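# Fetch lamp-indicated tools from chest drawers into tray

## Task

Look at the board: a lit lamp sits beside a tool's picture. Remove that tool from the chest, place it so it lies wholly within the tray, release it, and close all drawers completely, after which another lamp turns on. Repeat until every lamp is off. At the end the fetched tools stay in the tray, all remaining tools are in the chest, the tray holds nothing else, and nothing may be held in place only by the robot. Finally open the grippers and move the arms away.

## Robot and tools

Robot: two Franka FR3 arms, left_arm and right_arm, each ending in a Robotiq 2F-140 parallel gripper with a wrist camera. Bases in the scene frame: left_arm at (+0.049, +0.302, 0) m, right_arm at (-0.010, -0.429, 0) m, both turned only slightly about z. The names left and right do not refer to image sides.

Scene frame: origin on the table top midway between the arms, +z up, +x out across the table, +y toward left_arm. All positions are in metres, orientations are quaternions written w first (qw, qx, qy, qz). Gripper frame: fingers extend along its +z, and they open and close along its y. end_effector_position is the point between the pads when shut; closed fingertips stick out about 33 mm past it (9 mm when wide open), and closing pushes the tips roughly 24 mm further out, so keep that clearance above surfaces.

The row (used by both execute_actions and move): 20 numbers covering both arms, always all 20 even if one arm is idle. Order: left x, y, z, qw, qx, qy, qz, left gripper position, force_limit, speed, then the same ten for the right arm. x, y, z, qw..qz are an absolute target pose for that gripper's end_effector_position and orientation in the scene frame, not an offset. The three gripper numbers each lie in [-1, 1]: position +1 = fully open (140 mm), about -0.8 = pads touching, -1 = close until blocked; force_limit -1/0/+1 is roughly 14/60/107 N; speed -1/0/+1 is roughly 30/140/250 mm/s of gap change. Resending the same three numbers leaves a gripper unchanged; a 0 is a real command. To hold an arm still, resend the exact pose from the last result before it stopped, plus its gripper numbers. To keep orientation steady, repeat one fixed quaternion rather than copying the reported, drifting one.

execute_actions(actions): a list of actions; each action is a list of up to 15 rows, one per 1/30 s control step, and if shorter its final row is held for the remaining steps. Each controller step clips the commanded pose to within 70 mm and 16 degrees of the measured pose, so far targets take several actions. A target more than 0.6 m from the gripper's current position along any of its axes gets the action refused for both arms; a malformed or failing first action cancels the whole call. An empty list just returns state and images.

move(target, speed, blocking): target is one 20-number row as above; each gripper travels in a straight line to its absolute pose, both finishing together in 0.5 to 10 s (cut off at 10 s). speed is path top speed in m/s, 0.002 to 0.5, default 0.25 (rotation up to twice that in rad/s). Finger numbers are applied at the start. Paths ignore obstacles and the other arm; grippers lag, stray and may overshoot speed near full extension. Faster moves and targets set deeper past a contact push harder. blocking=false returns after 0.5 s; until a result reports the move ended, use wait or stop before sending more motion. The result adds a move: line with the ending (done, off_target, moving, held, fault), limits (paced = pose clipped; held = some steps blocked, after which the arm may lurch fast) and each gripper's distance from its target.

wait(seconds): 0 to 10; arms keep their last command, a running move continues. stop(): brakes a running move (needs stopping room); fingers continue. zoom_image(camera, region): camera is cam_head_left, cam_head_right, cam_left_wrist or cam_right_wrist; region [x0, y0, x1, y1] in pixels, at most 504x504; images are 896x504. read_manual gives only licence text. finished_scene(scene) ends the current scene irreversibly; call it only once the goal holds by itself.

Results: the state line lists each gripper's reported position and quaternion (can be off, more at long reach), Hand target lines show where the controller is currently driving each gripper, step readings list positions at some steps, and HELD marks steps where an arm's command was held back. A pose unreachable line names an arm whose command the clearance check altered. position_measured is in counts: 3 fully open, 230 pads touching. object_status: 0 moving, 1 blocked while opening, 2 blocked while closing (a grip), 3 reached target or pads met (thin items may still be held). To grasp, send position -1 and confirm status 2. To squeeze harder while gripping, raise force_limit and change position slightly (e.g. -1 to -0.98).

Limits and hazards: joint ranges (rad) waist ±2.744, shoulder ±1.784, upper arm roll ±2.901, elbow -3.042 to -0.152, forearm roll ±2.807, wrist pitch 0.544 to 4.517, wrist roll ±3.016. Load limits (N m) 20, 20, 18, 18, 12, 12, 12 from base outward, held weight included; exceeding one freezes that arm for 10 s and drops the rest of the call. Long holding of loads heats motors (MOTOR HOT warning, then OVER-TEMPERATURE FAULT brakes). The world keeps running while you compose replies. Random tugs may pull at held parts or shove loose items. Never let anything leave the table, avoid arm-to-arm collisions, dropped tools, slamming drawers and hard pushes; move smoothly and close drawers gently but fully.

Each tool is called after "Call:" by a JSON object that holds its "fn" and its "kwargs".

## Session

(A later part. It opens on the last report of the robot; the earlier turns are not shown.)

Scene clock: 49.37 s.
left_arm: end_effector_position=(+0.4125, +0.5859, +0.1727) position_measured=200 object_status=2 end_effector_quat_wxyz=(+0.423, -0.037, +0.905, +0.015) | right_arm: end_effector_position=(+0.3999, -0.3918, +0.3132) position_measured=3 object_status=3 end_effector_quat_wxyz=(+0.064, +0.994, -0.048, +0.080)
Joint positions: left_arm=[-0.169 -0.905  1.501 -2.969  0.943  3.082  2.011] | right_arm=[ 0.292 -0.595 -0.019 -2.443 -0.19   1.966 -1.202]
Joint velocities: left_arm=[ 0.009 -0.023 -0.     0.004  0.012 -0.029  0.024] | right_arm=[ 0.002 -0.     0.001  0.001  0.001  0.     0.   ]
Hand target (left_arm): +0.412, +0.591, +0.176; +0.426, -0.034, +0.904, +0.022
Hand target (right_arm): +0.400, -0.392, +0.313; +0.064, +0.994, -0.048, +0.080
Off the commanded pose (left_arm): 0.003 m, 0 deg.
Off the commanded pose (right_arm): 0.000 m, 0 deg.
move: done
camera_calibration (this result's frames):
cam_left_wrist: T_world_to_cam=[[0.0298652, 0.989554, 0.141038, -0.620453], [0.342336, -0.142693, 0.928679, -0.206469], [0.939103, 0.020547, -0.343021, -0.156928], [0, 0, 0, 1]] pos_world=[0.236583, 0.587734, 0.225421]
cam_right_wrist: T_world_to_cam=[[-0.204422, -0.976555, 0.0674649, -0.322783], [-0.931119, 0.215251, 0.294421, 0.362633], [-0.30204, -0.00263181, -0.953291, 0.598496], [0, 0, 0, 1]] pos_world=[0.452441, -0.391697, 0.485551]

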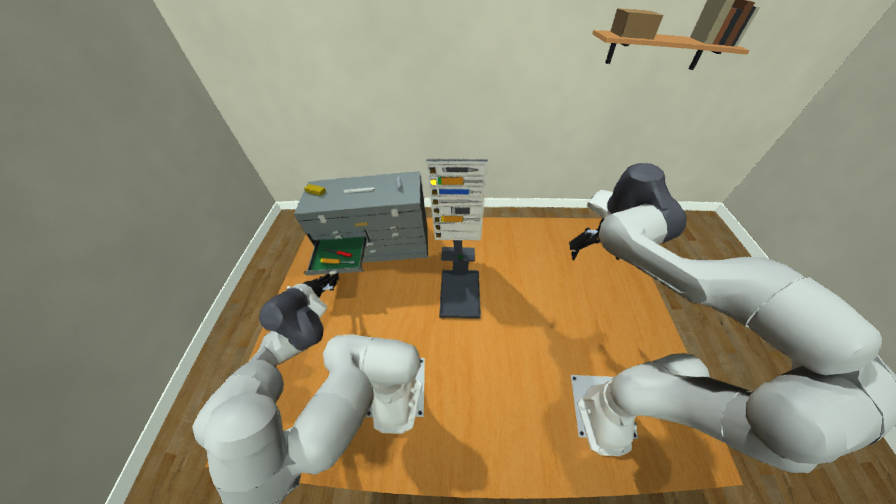

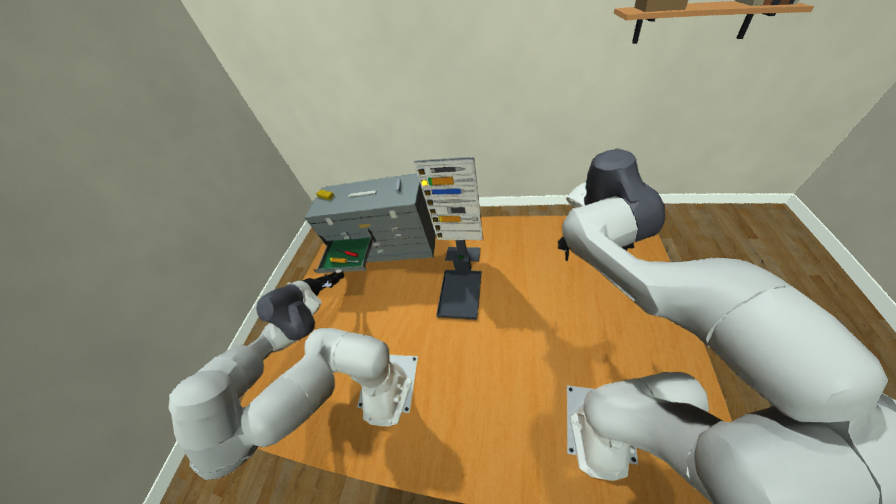

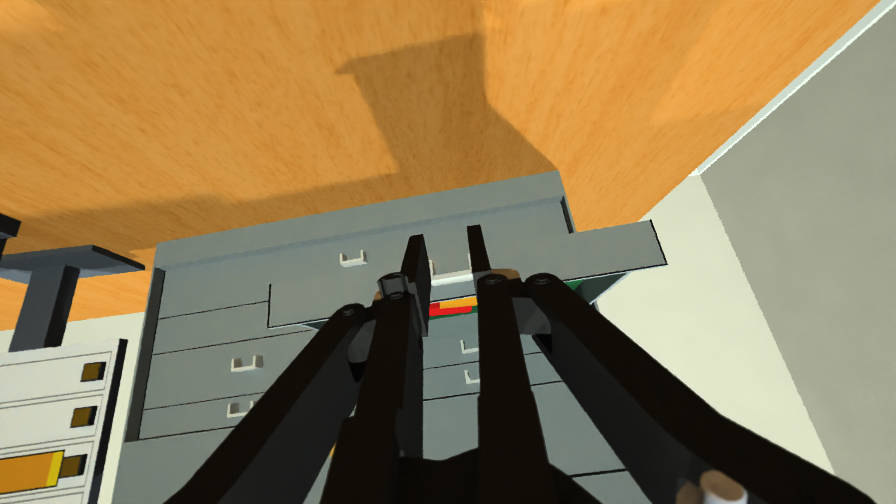

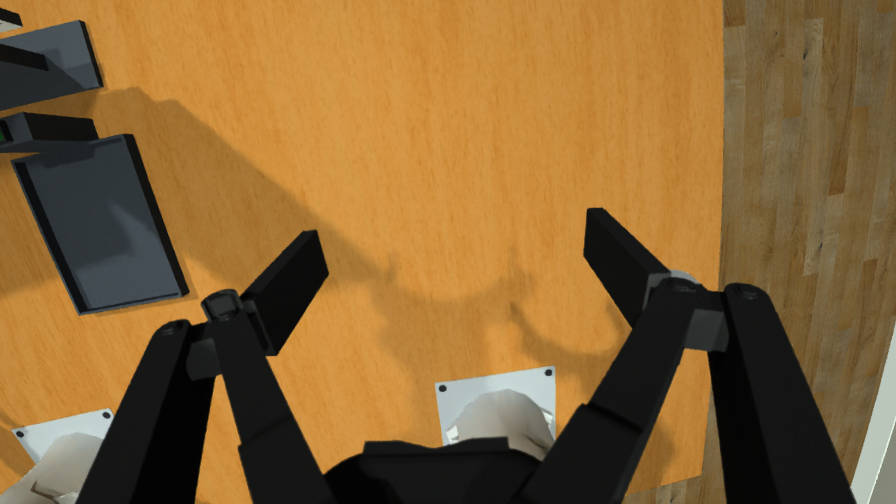

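Call:
{"fn": "move", "kwargs": {"target": [0.587,0.603,0.172,0.423,-0.036,0.906,0.017,-1,1,0, 0.40,-0.392,0.313,0.064,0.994,-0.048,0.080,1,0,0], "speed": 0.1}}

Call:
{"fn": "move", "kwargs": {"target": [0.583,0.603,0.172,0.423,-0.036,0.906,0.017,0,1,0, 0.40,-0.392,0.313,0.064,0.994,-0.048,0.080,1,0,0]}}

Call:
{"fn": "move", "kwargs": {"target": [0.53,0.603,0.21,0.423,-0.036,0.906,0.017,0,1,0, 0.40,-0.392,0.313,0.064,0.994,-0.048,0.080,1,0,0], "speed": 0.1}}

Call:
{"fn": "move", "kwargs": {"target": [0.55,0.353,0.27,0.423,-0.036,0.906,0.017,0,1,0, 0.40,-0.392,0.313,0.064,0.994,-0.048,0.080,1,0,0], "speed": 0.2}}

Call:
{"fn": "move", "kwargs": {"target": [0.60,0.353,0.233,0.423,-0.036,0.906,0.017,0,1,0, 0.40,-0.392,0.313,0.064,0.994,-0.048,0.080,1,0,0], "speed": 0.05}}

Scene clock: 51.77 s.
left_arm: end_effector_position=(+0.5834, +0.5998, +0.1680) position_measured=200 object_status=2 end_effector_quat_wxyz=(+0.420, -0.034, +0.907, +0.014) | right_arm: end_effector_position=(+0.3999, -0.3918, +0.3132) position_measured=3 object_status=3 end_effector_quat_wxyz=(+0.064, +0.994, -0.048, +0.080)
Joint positions: left_arm=[-1.084 -0.536  1.829 -2.615  0.619  3.393  1.856] | right_arm=[ 0.292 -0.595 -0.019 -2.443 -0.19   1.966 -1.202]
Joint velocities: left_arm=[-0.013  0.004  0.013  0.001 -0.004  0.014  0.   ] | right_arm=[-0.     0.     0.    -0.     0.    -0.    -0.001]
Hand target (left_arm): +0.585, +0.599, +0.168; +0.419, -0.038, +0.907, +0.012
Hand target (right_arm): +0.400, -0.392, +0.313; +0.064, +0.994, -0.048, +0.080
Off the commanded pose (left_arm): 0.006 m, 1 deg.
Off the commanded pose (right_arm): 0.000 m, 0 deg.
move: off_target (left_arm)
camera_calibration (this result's frames):
cam_left_wrist: T_world_to_cam=[[0.0379394, 0.989098, 0.142288, -0.643304], [0.348659, -0.146545, 0.925722, -0.259542], [0.936482, 0.0144885, -0.350418, -0.31297], [0, 0, 0, 1]] pos_world=[0.407989, 0.602791, 0.222128]
cam_right_wrist: T_world_to_cam=[[-0.204422, -0.976555, 0.0674649, -0.322783], [-0.931119, 0.215251, 0.294421, 0.362633], [-0.30204, -0.00263175, -0.953291, 0.598496], [0, 0, 0, 1]] pos_world=[0.452441, -0.391697, 0.485551]

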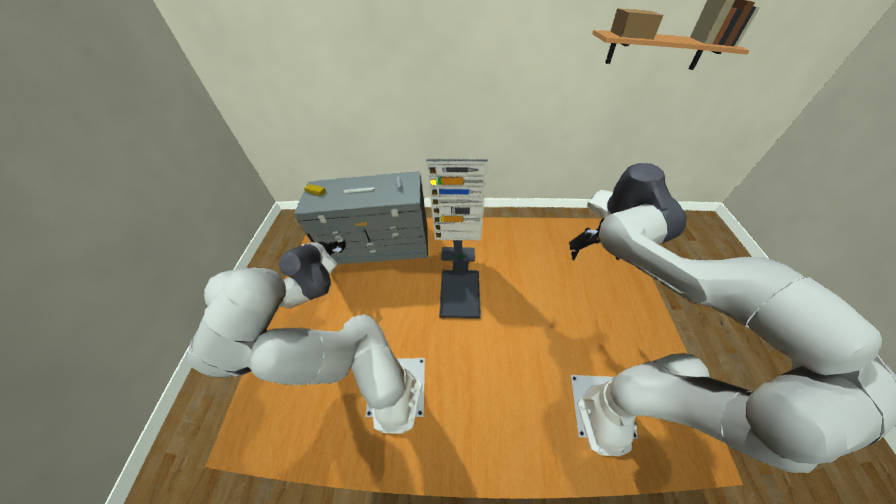

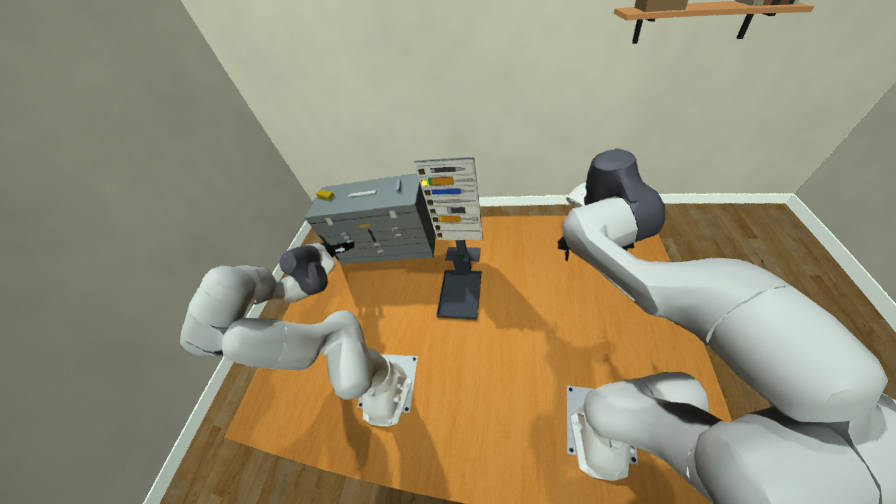

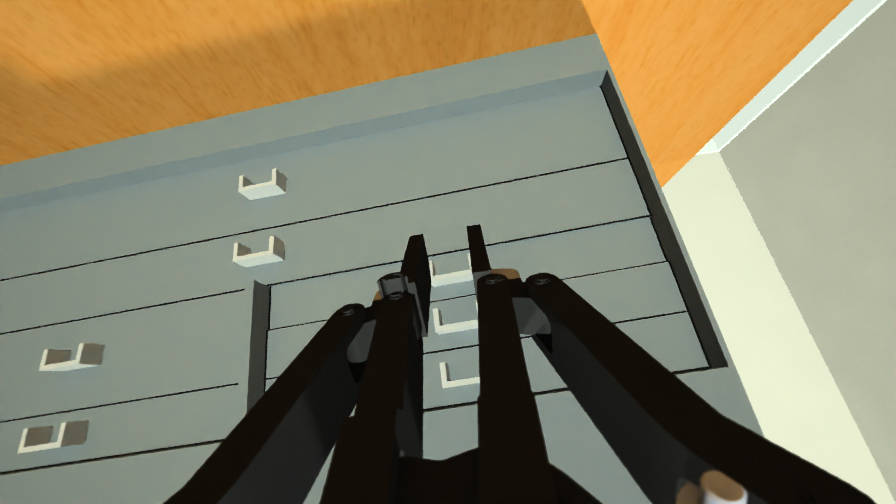

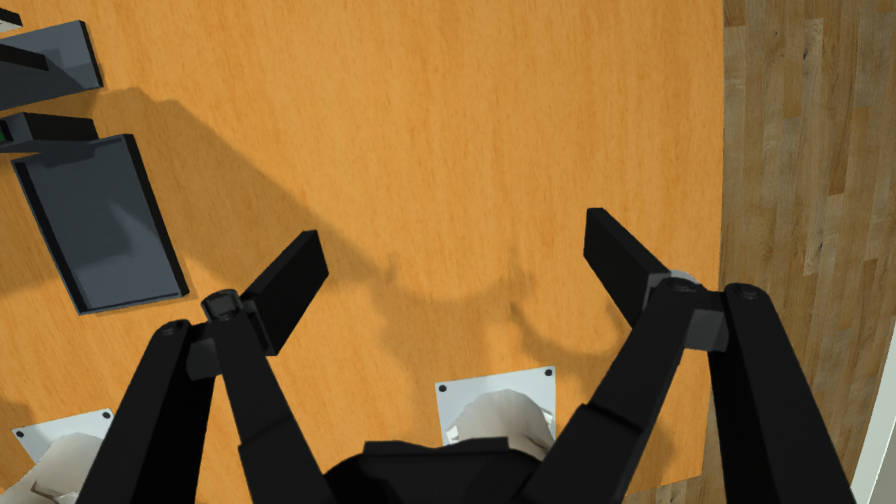

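Scene clock: 52.47 s.
left_arm: end_effector_position=(+0.5827, +0.6021, +0.1705) position_measured=129 object_status=3 end_effector_quat_wxyz=(+0.421, -0.035, +0.906, +0.016) | right_arm: end_effector_position=(+0.3999, -0.3918, +0.3132) position_measured=3 object_status=3 end_effector_quat_wxyz=(+0.064, +0.994, -0.048, +0.080)
Joint positions: left_arm=[-1.073 -0.536  1.82  -2.615  0.619  3.394  1.856] | right_arm=[ 0.292 -0.595 -0.019 -2.443 -0.19   1.966 -1.202]
Joint velocities: left_arm=[-0.     0.001 -0.002  0.    -0.    -0.001 -0.001] | right_arm=[ 0.001 -0.     0.001  0.001  0.     0.    -0.002]
Hand target (left_arm): +0.583, +0.603, +0.172; +0.423, -0.036, +0.905, +0.017
Hand target (right_arm): +0.400, -0.392, +0.313; +0.064, +0.994, -0.048, +0.080
Off the commanded pose (left_arm): 0.002 m, 0 deg.
Off the commanded pose (right_arm): 0.000 m, 0 deg.
move: done
camera_calibration (this result's frames):
cam_left_wrist: T_world_to_cam=[[0.0334953, 0.98895, 0.144418, -0.643606], [0.345761, -0.147043, 0.92673, -0.259503], [0.937725, 0.0188932, -0.346865, -0.315454], [0, 0, 0, 1]] pos_world=[0.407093, 0.604296, 0.224018]
cam_right_wrist: T_world_to_cam=[[-0.204422, -0.976555, 0.0674648, -0.322783], [-0.931119, 0.215251, 0.294421, 0.362633], [-0.30204, -0.00263174, -0.953292, 0.598496], [0, 0, 0, 1]] pos_world=[0.452441, -0.391697, 0.485551]

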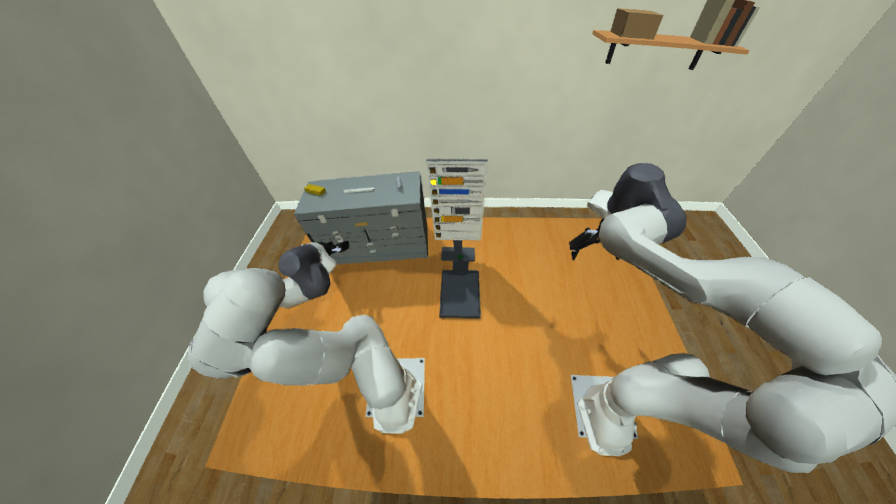

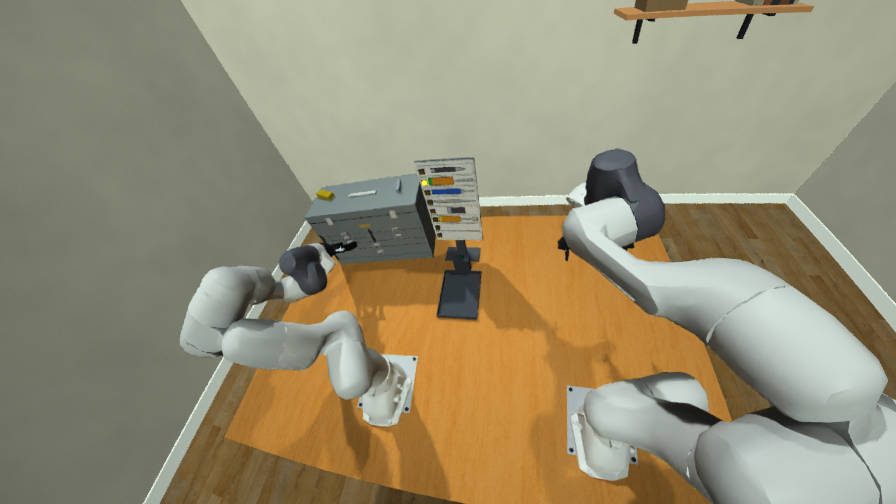

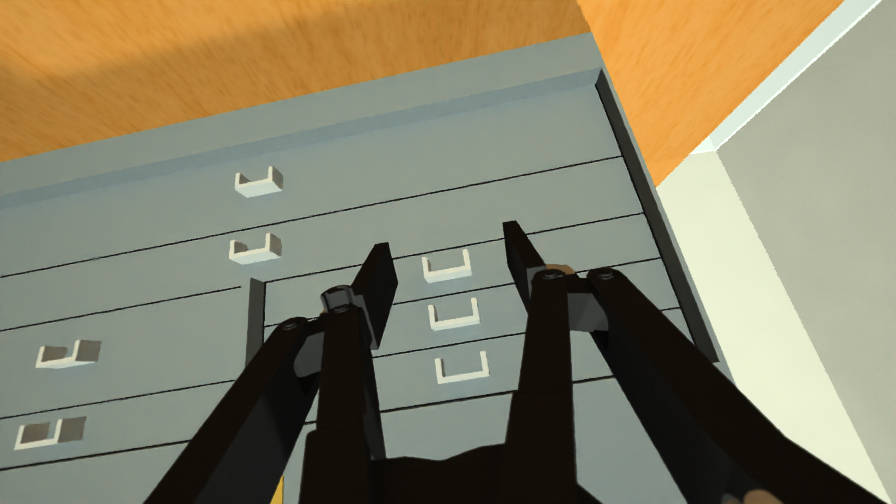

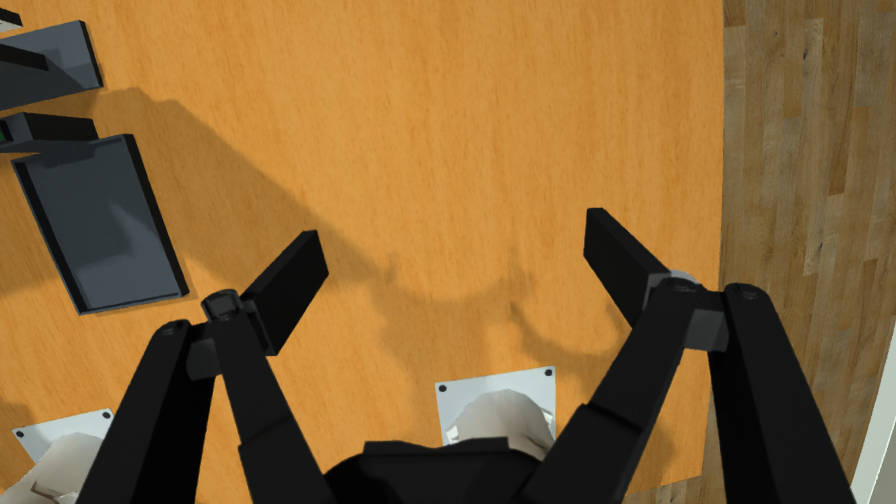

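Scene clock: 53.77 s.
left_arm: end_effector_position=(+0.5312, +0.6063, +0.2135) position_measured=129 object_status=3 end_effector_quat_wxyz=(+0.426, -0.040, +0.904, +0.018) | right_arm: end_effector_position=(+0.3999, -0.3918, +0.3132) position_measured=3 object_status=3 end_effector_quat_wxyz=(+0.064, +0.994, -0.048, +0.080)
Joint positions: left_arm=[-0.618 -0.655  1.475 -2.72   0.707  3.232  1.852] | right_arm=[ 0.292 -0.595 -0.019 -2.443 -0.19   1.966 -1.202]
Joint velocities: left_arm=[ 0.     0.    -0.    -0.001  0.002 -0.012 -0.001] | right_arm=[-0.001  0.001  0.     0.001 -0.    -0.001 -0.   ]
Hand target (left_arm): +0.531, +0.604, +0.213; +0.425, -0.035, +0.904, +0.019
Hand target (right_arm): +0.400, -0.392, +0.313; +0.064, +0.994, -0.048, +0.080
Off the commanded pose (left_arm): 0.005 m, 1 deg.
Off the commanded pose (right_arm): 0.000 m, 0 deg.
move: off_target (left_arm)
camera_calibration (this result's frames):
cam_left_wrist: T_world_to_cam=[[0.0220751, 0.989217, 0.144781, -0.646386], [0.337242, -0.143696, 0.930386, -0.279199], [0.941159, 0.0282879, -0.336778, -0.262016], [0, 0, 0, 1]] pos_world=[0.355025, 0.606708, 0.265106]
cam_right_wrist: T_world_to_cam=[[-0.204422, -0.976555, 0.0674649, -0.322783], [-0.93112, 0.215251, 0.294421, 0.362633], [-0.30204, -0.00263189, -0.953292, 0.598496], [0, 0, 0, 1]] pos_world=[0.452441, -0.391697, 0.485551]

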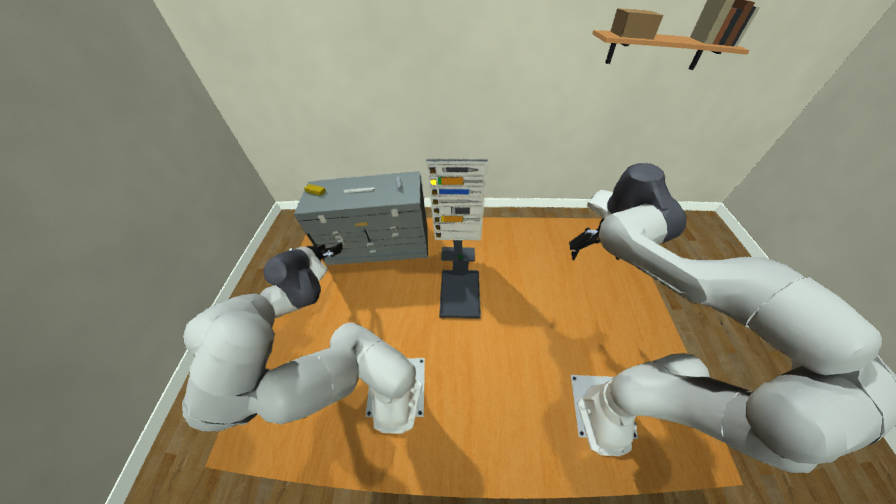

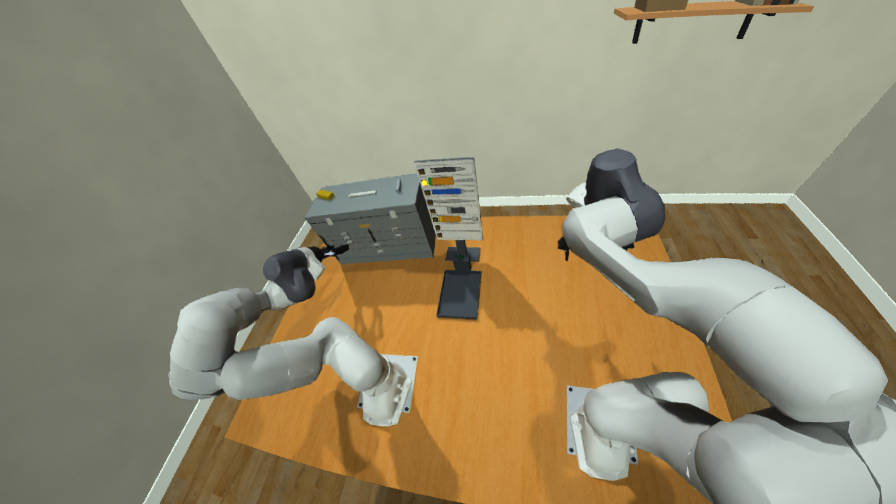

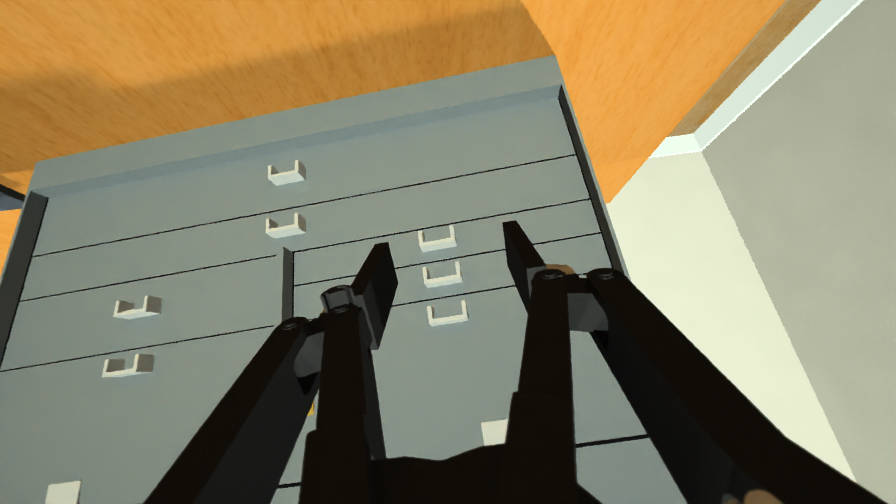

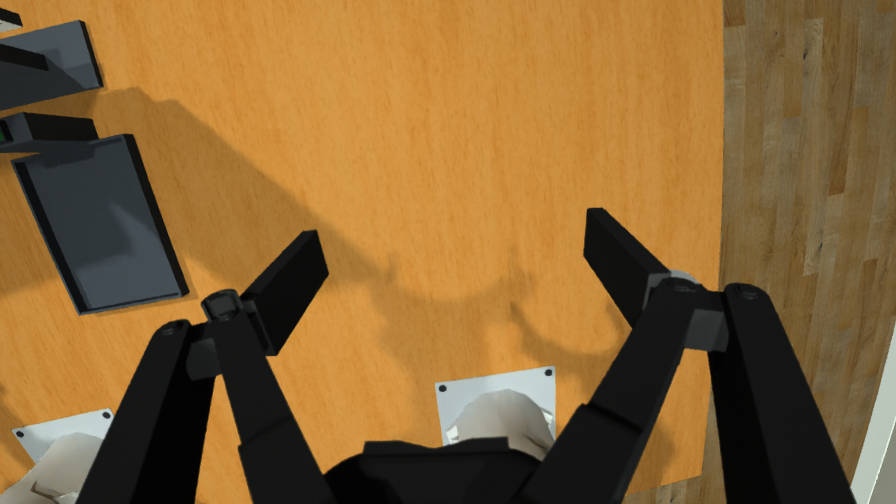

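Scene clock: 55.97 s.
left_arm: end_effector_position=(+0.5464, +0.3524, +0.2737) position_measured=129 object_status=3 end_effector_quat_wxyz=(+0.425, -0.026, +0.905, +0.020) | right_arm: end_effector_position=(+0.3999, -0.3918, +0.3132) position_measured=3 object_status=3 end_effector_quat_wxyz=(+0.064, +0.994, -0.048, +0.080)
Joint positions: left_arm=[ 0.029 -0.635  0.117 -3.028  0.301  3.274  1.414] | right_arm=[ 0.292 -0.595 -0.019 -2.443 -0.19   1.966 -1.202]
Joint velocities: left_arm=[ 0.002 -0.001 -0.008 -0.001 -0.017 -0.001 -0.015] | right_arm=[ 0.001  0.     0.     0.001  0.001 -0.     0.001]
Hand target (left_arm): +0.545, +0.353, +0.273; +0.423, -0.034, +0.905, +0.018
Hand target (right_arm): +0.400, -0.392, +0.313; +0.064, +0.994, -0.048, +0.080
Off the commanded pose (left_arm): 0.005 m, 1 deg.
Off the commanded pose (right_arm): 0.000 m, 0 deg.
move: off_target (left_arm)
camera_calibration (this result's frames):
cam_left_wrist: T_world_to_cam=[[0.0457248, 0.986004, 0.160327, -0.420357], [0.338117, -0.166298, 0.926295, -0.368164], [0.939992, 0.0118548, -0.340989, -0.241215], [0, 0, 0, 1]] pos_world=[0.370443, 0.356108, 0.326172]
cam_right_wrist: T_world_to_cam=[[-0.204422, -0.976555, 0.0674648, -0.322783], [-0.931119, 0.215251, 0.294421, 0.362633], [-0.30204, -0.00263167, -0.953292, 0.598496], [0, 0, 0, 1]] pos_world=[0.452441, -0.391697, 0.485551]

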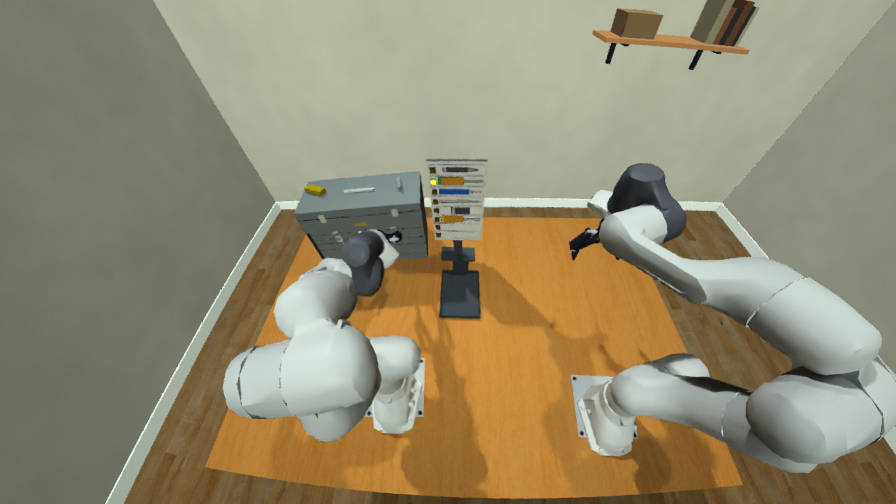

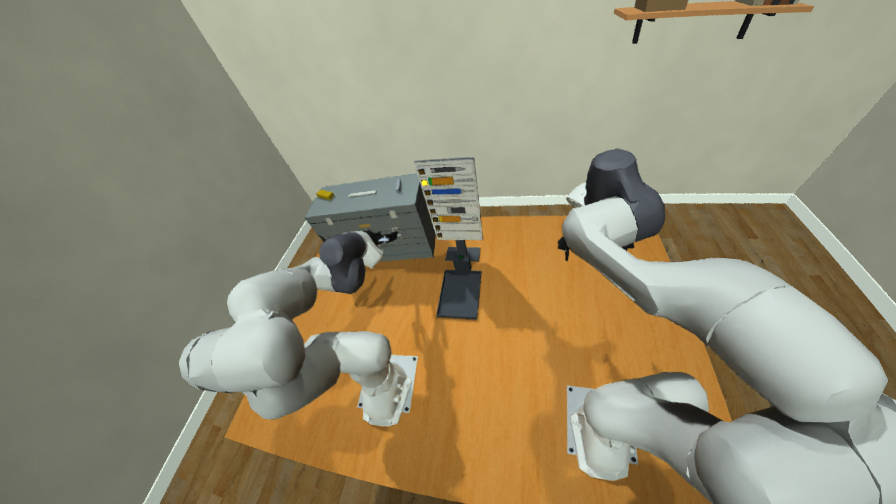

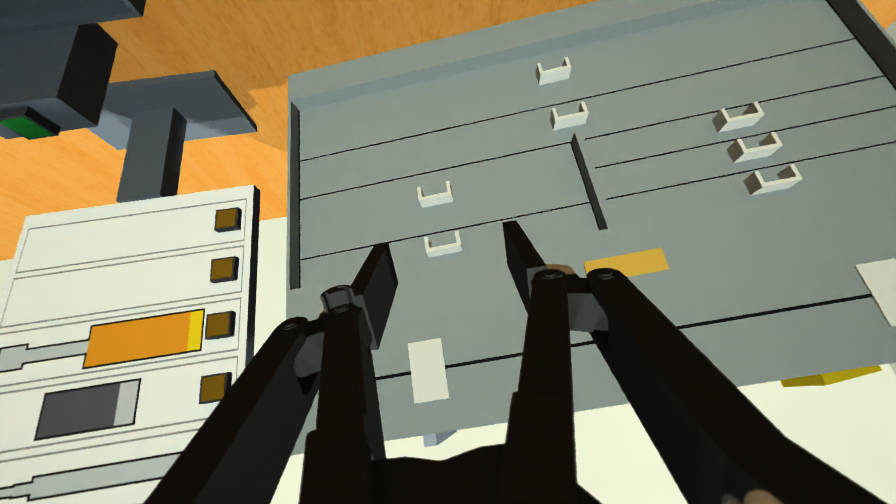

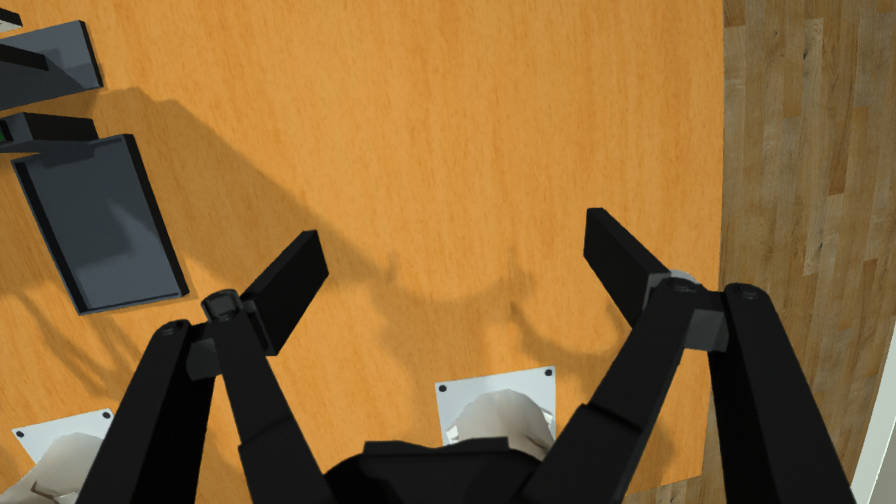

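Scene clock: 57.80 s.
left_arm: end_effector_position=(+0.5988, +0.3518, +0.2324) position_measured=129 object_status=3 end_effector_quat_wxyz=(+0.420, -0.034, +0.907, +0.018) | right_arm: end_effector_position=(+0.3999, -0.3918, +0.3132) position_measured=3 object_status=3 end_effector_quat_wxyz=(+0.064, +0.994, -0.048, +0.080)
Joint positions: left_arm=[ 0.154 -0.299 -0.056 -2.902  0.225  3.479  1.404] | right_arm=[ 0.292 -0.595 -0.019 -2.443 -0.19   1.966 -1.202]
Joint velocities: left_arm=[ 0.009  0.    -0.01   0.002  0.001  0.01   0.   ] | right_arm=[-0.    -0.001  0.001 -0.    -0.    -0.    -0.002]
Hand target (left_arm): +0.600, +0.353, +0.234; +0.423, -0.036, +0.905, +0.018
Hand target (right_arm): +0.400, -0.392, +0.313; +0.064, +0.994, -0.048, +0.080
Off the commanded pose (left_arm): 0.002 m, 0 deg.
Off the commanded pose (right_arm): 0.000 m, 0 deg.
move: done
camera_calibration (this result's frames):
cam_left_wrist: T_world_to_cam=[[0.0348066, 0.988302, 0.148482, -0.407034], [0.348055, -0.151258, 0.925191, -0.358695], [0.936828, 0.0194772, -0.349248, -0.303484], [0, 0, 0, 1]] pos_world=[0.423325, 0.353928, 0.286308]
cam_right_wrist: T_world_to_cam=[[-0.204422, -0.976555, 0.0674648, -0.322783], [-0.931119, 0.215251, 0.294421, 0.362633], [-0.30204, -0.00263171, -0.953292, 0.598496], [0, 0, 0, 1]] pos_world=[0.452441, -0.391697, 0.485551]

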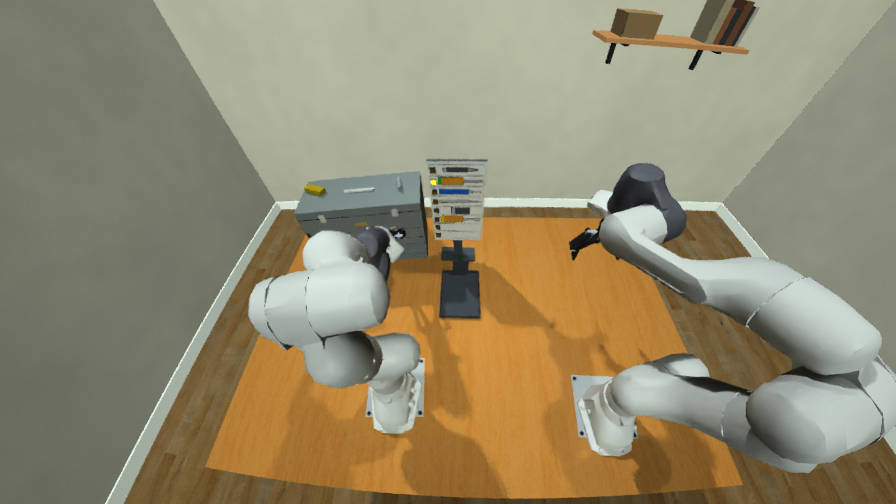

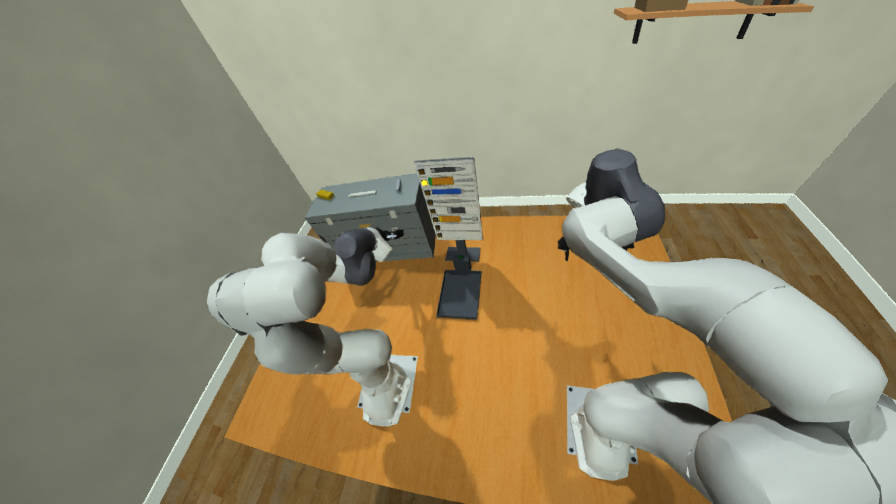

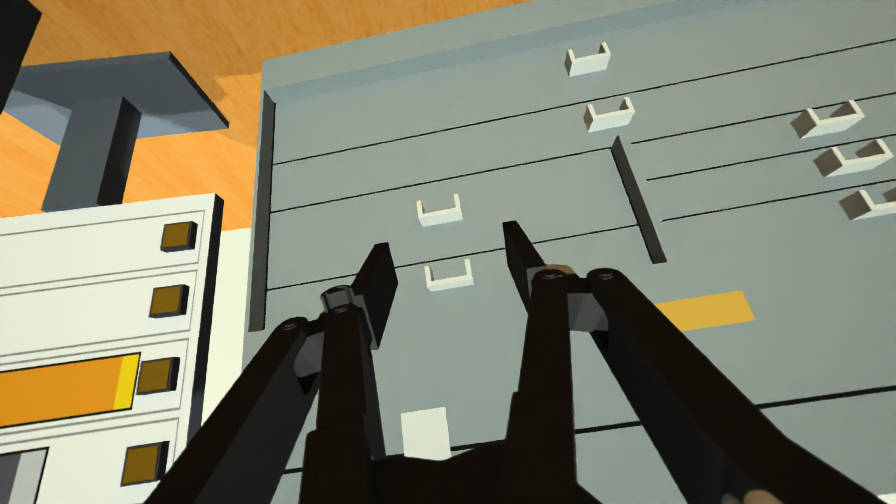

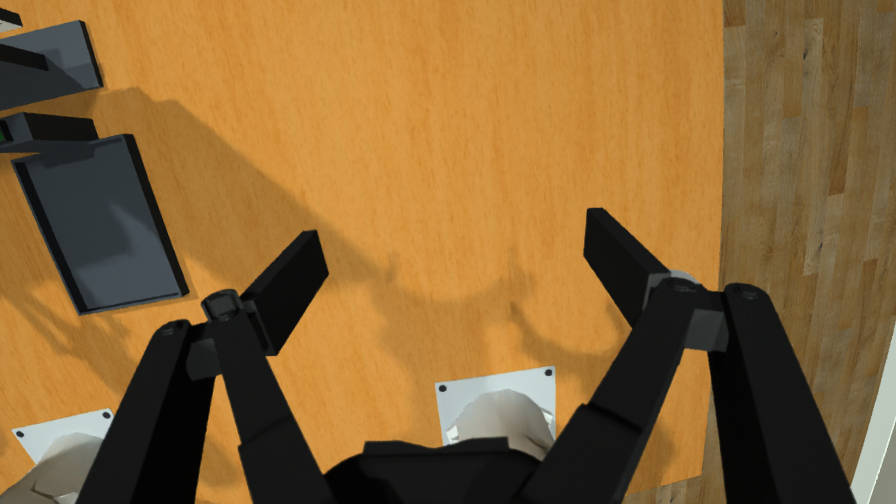

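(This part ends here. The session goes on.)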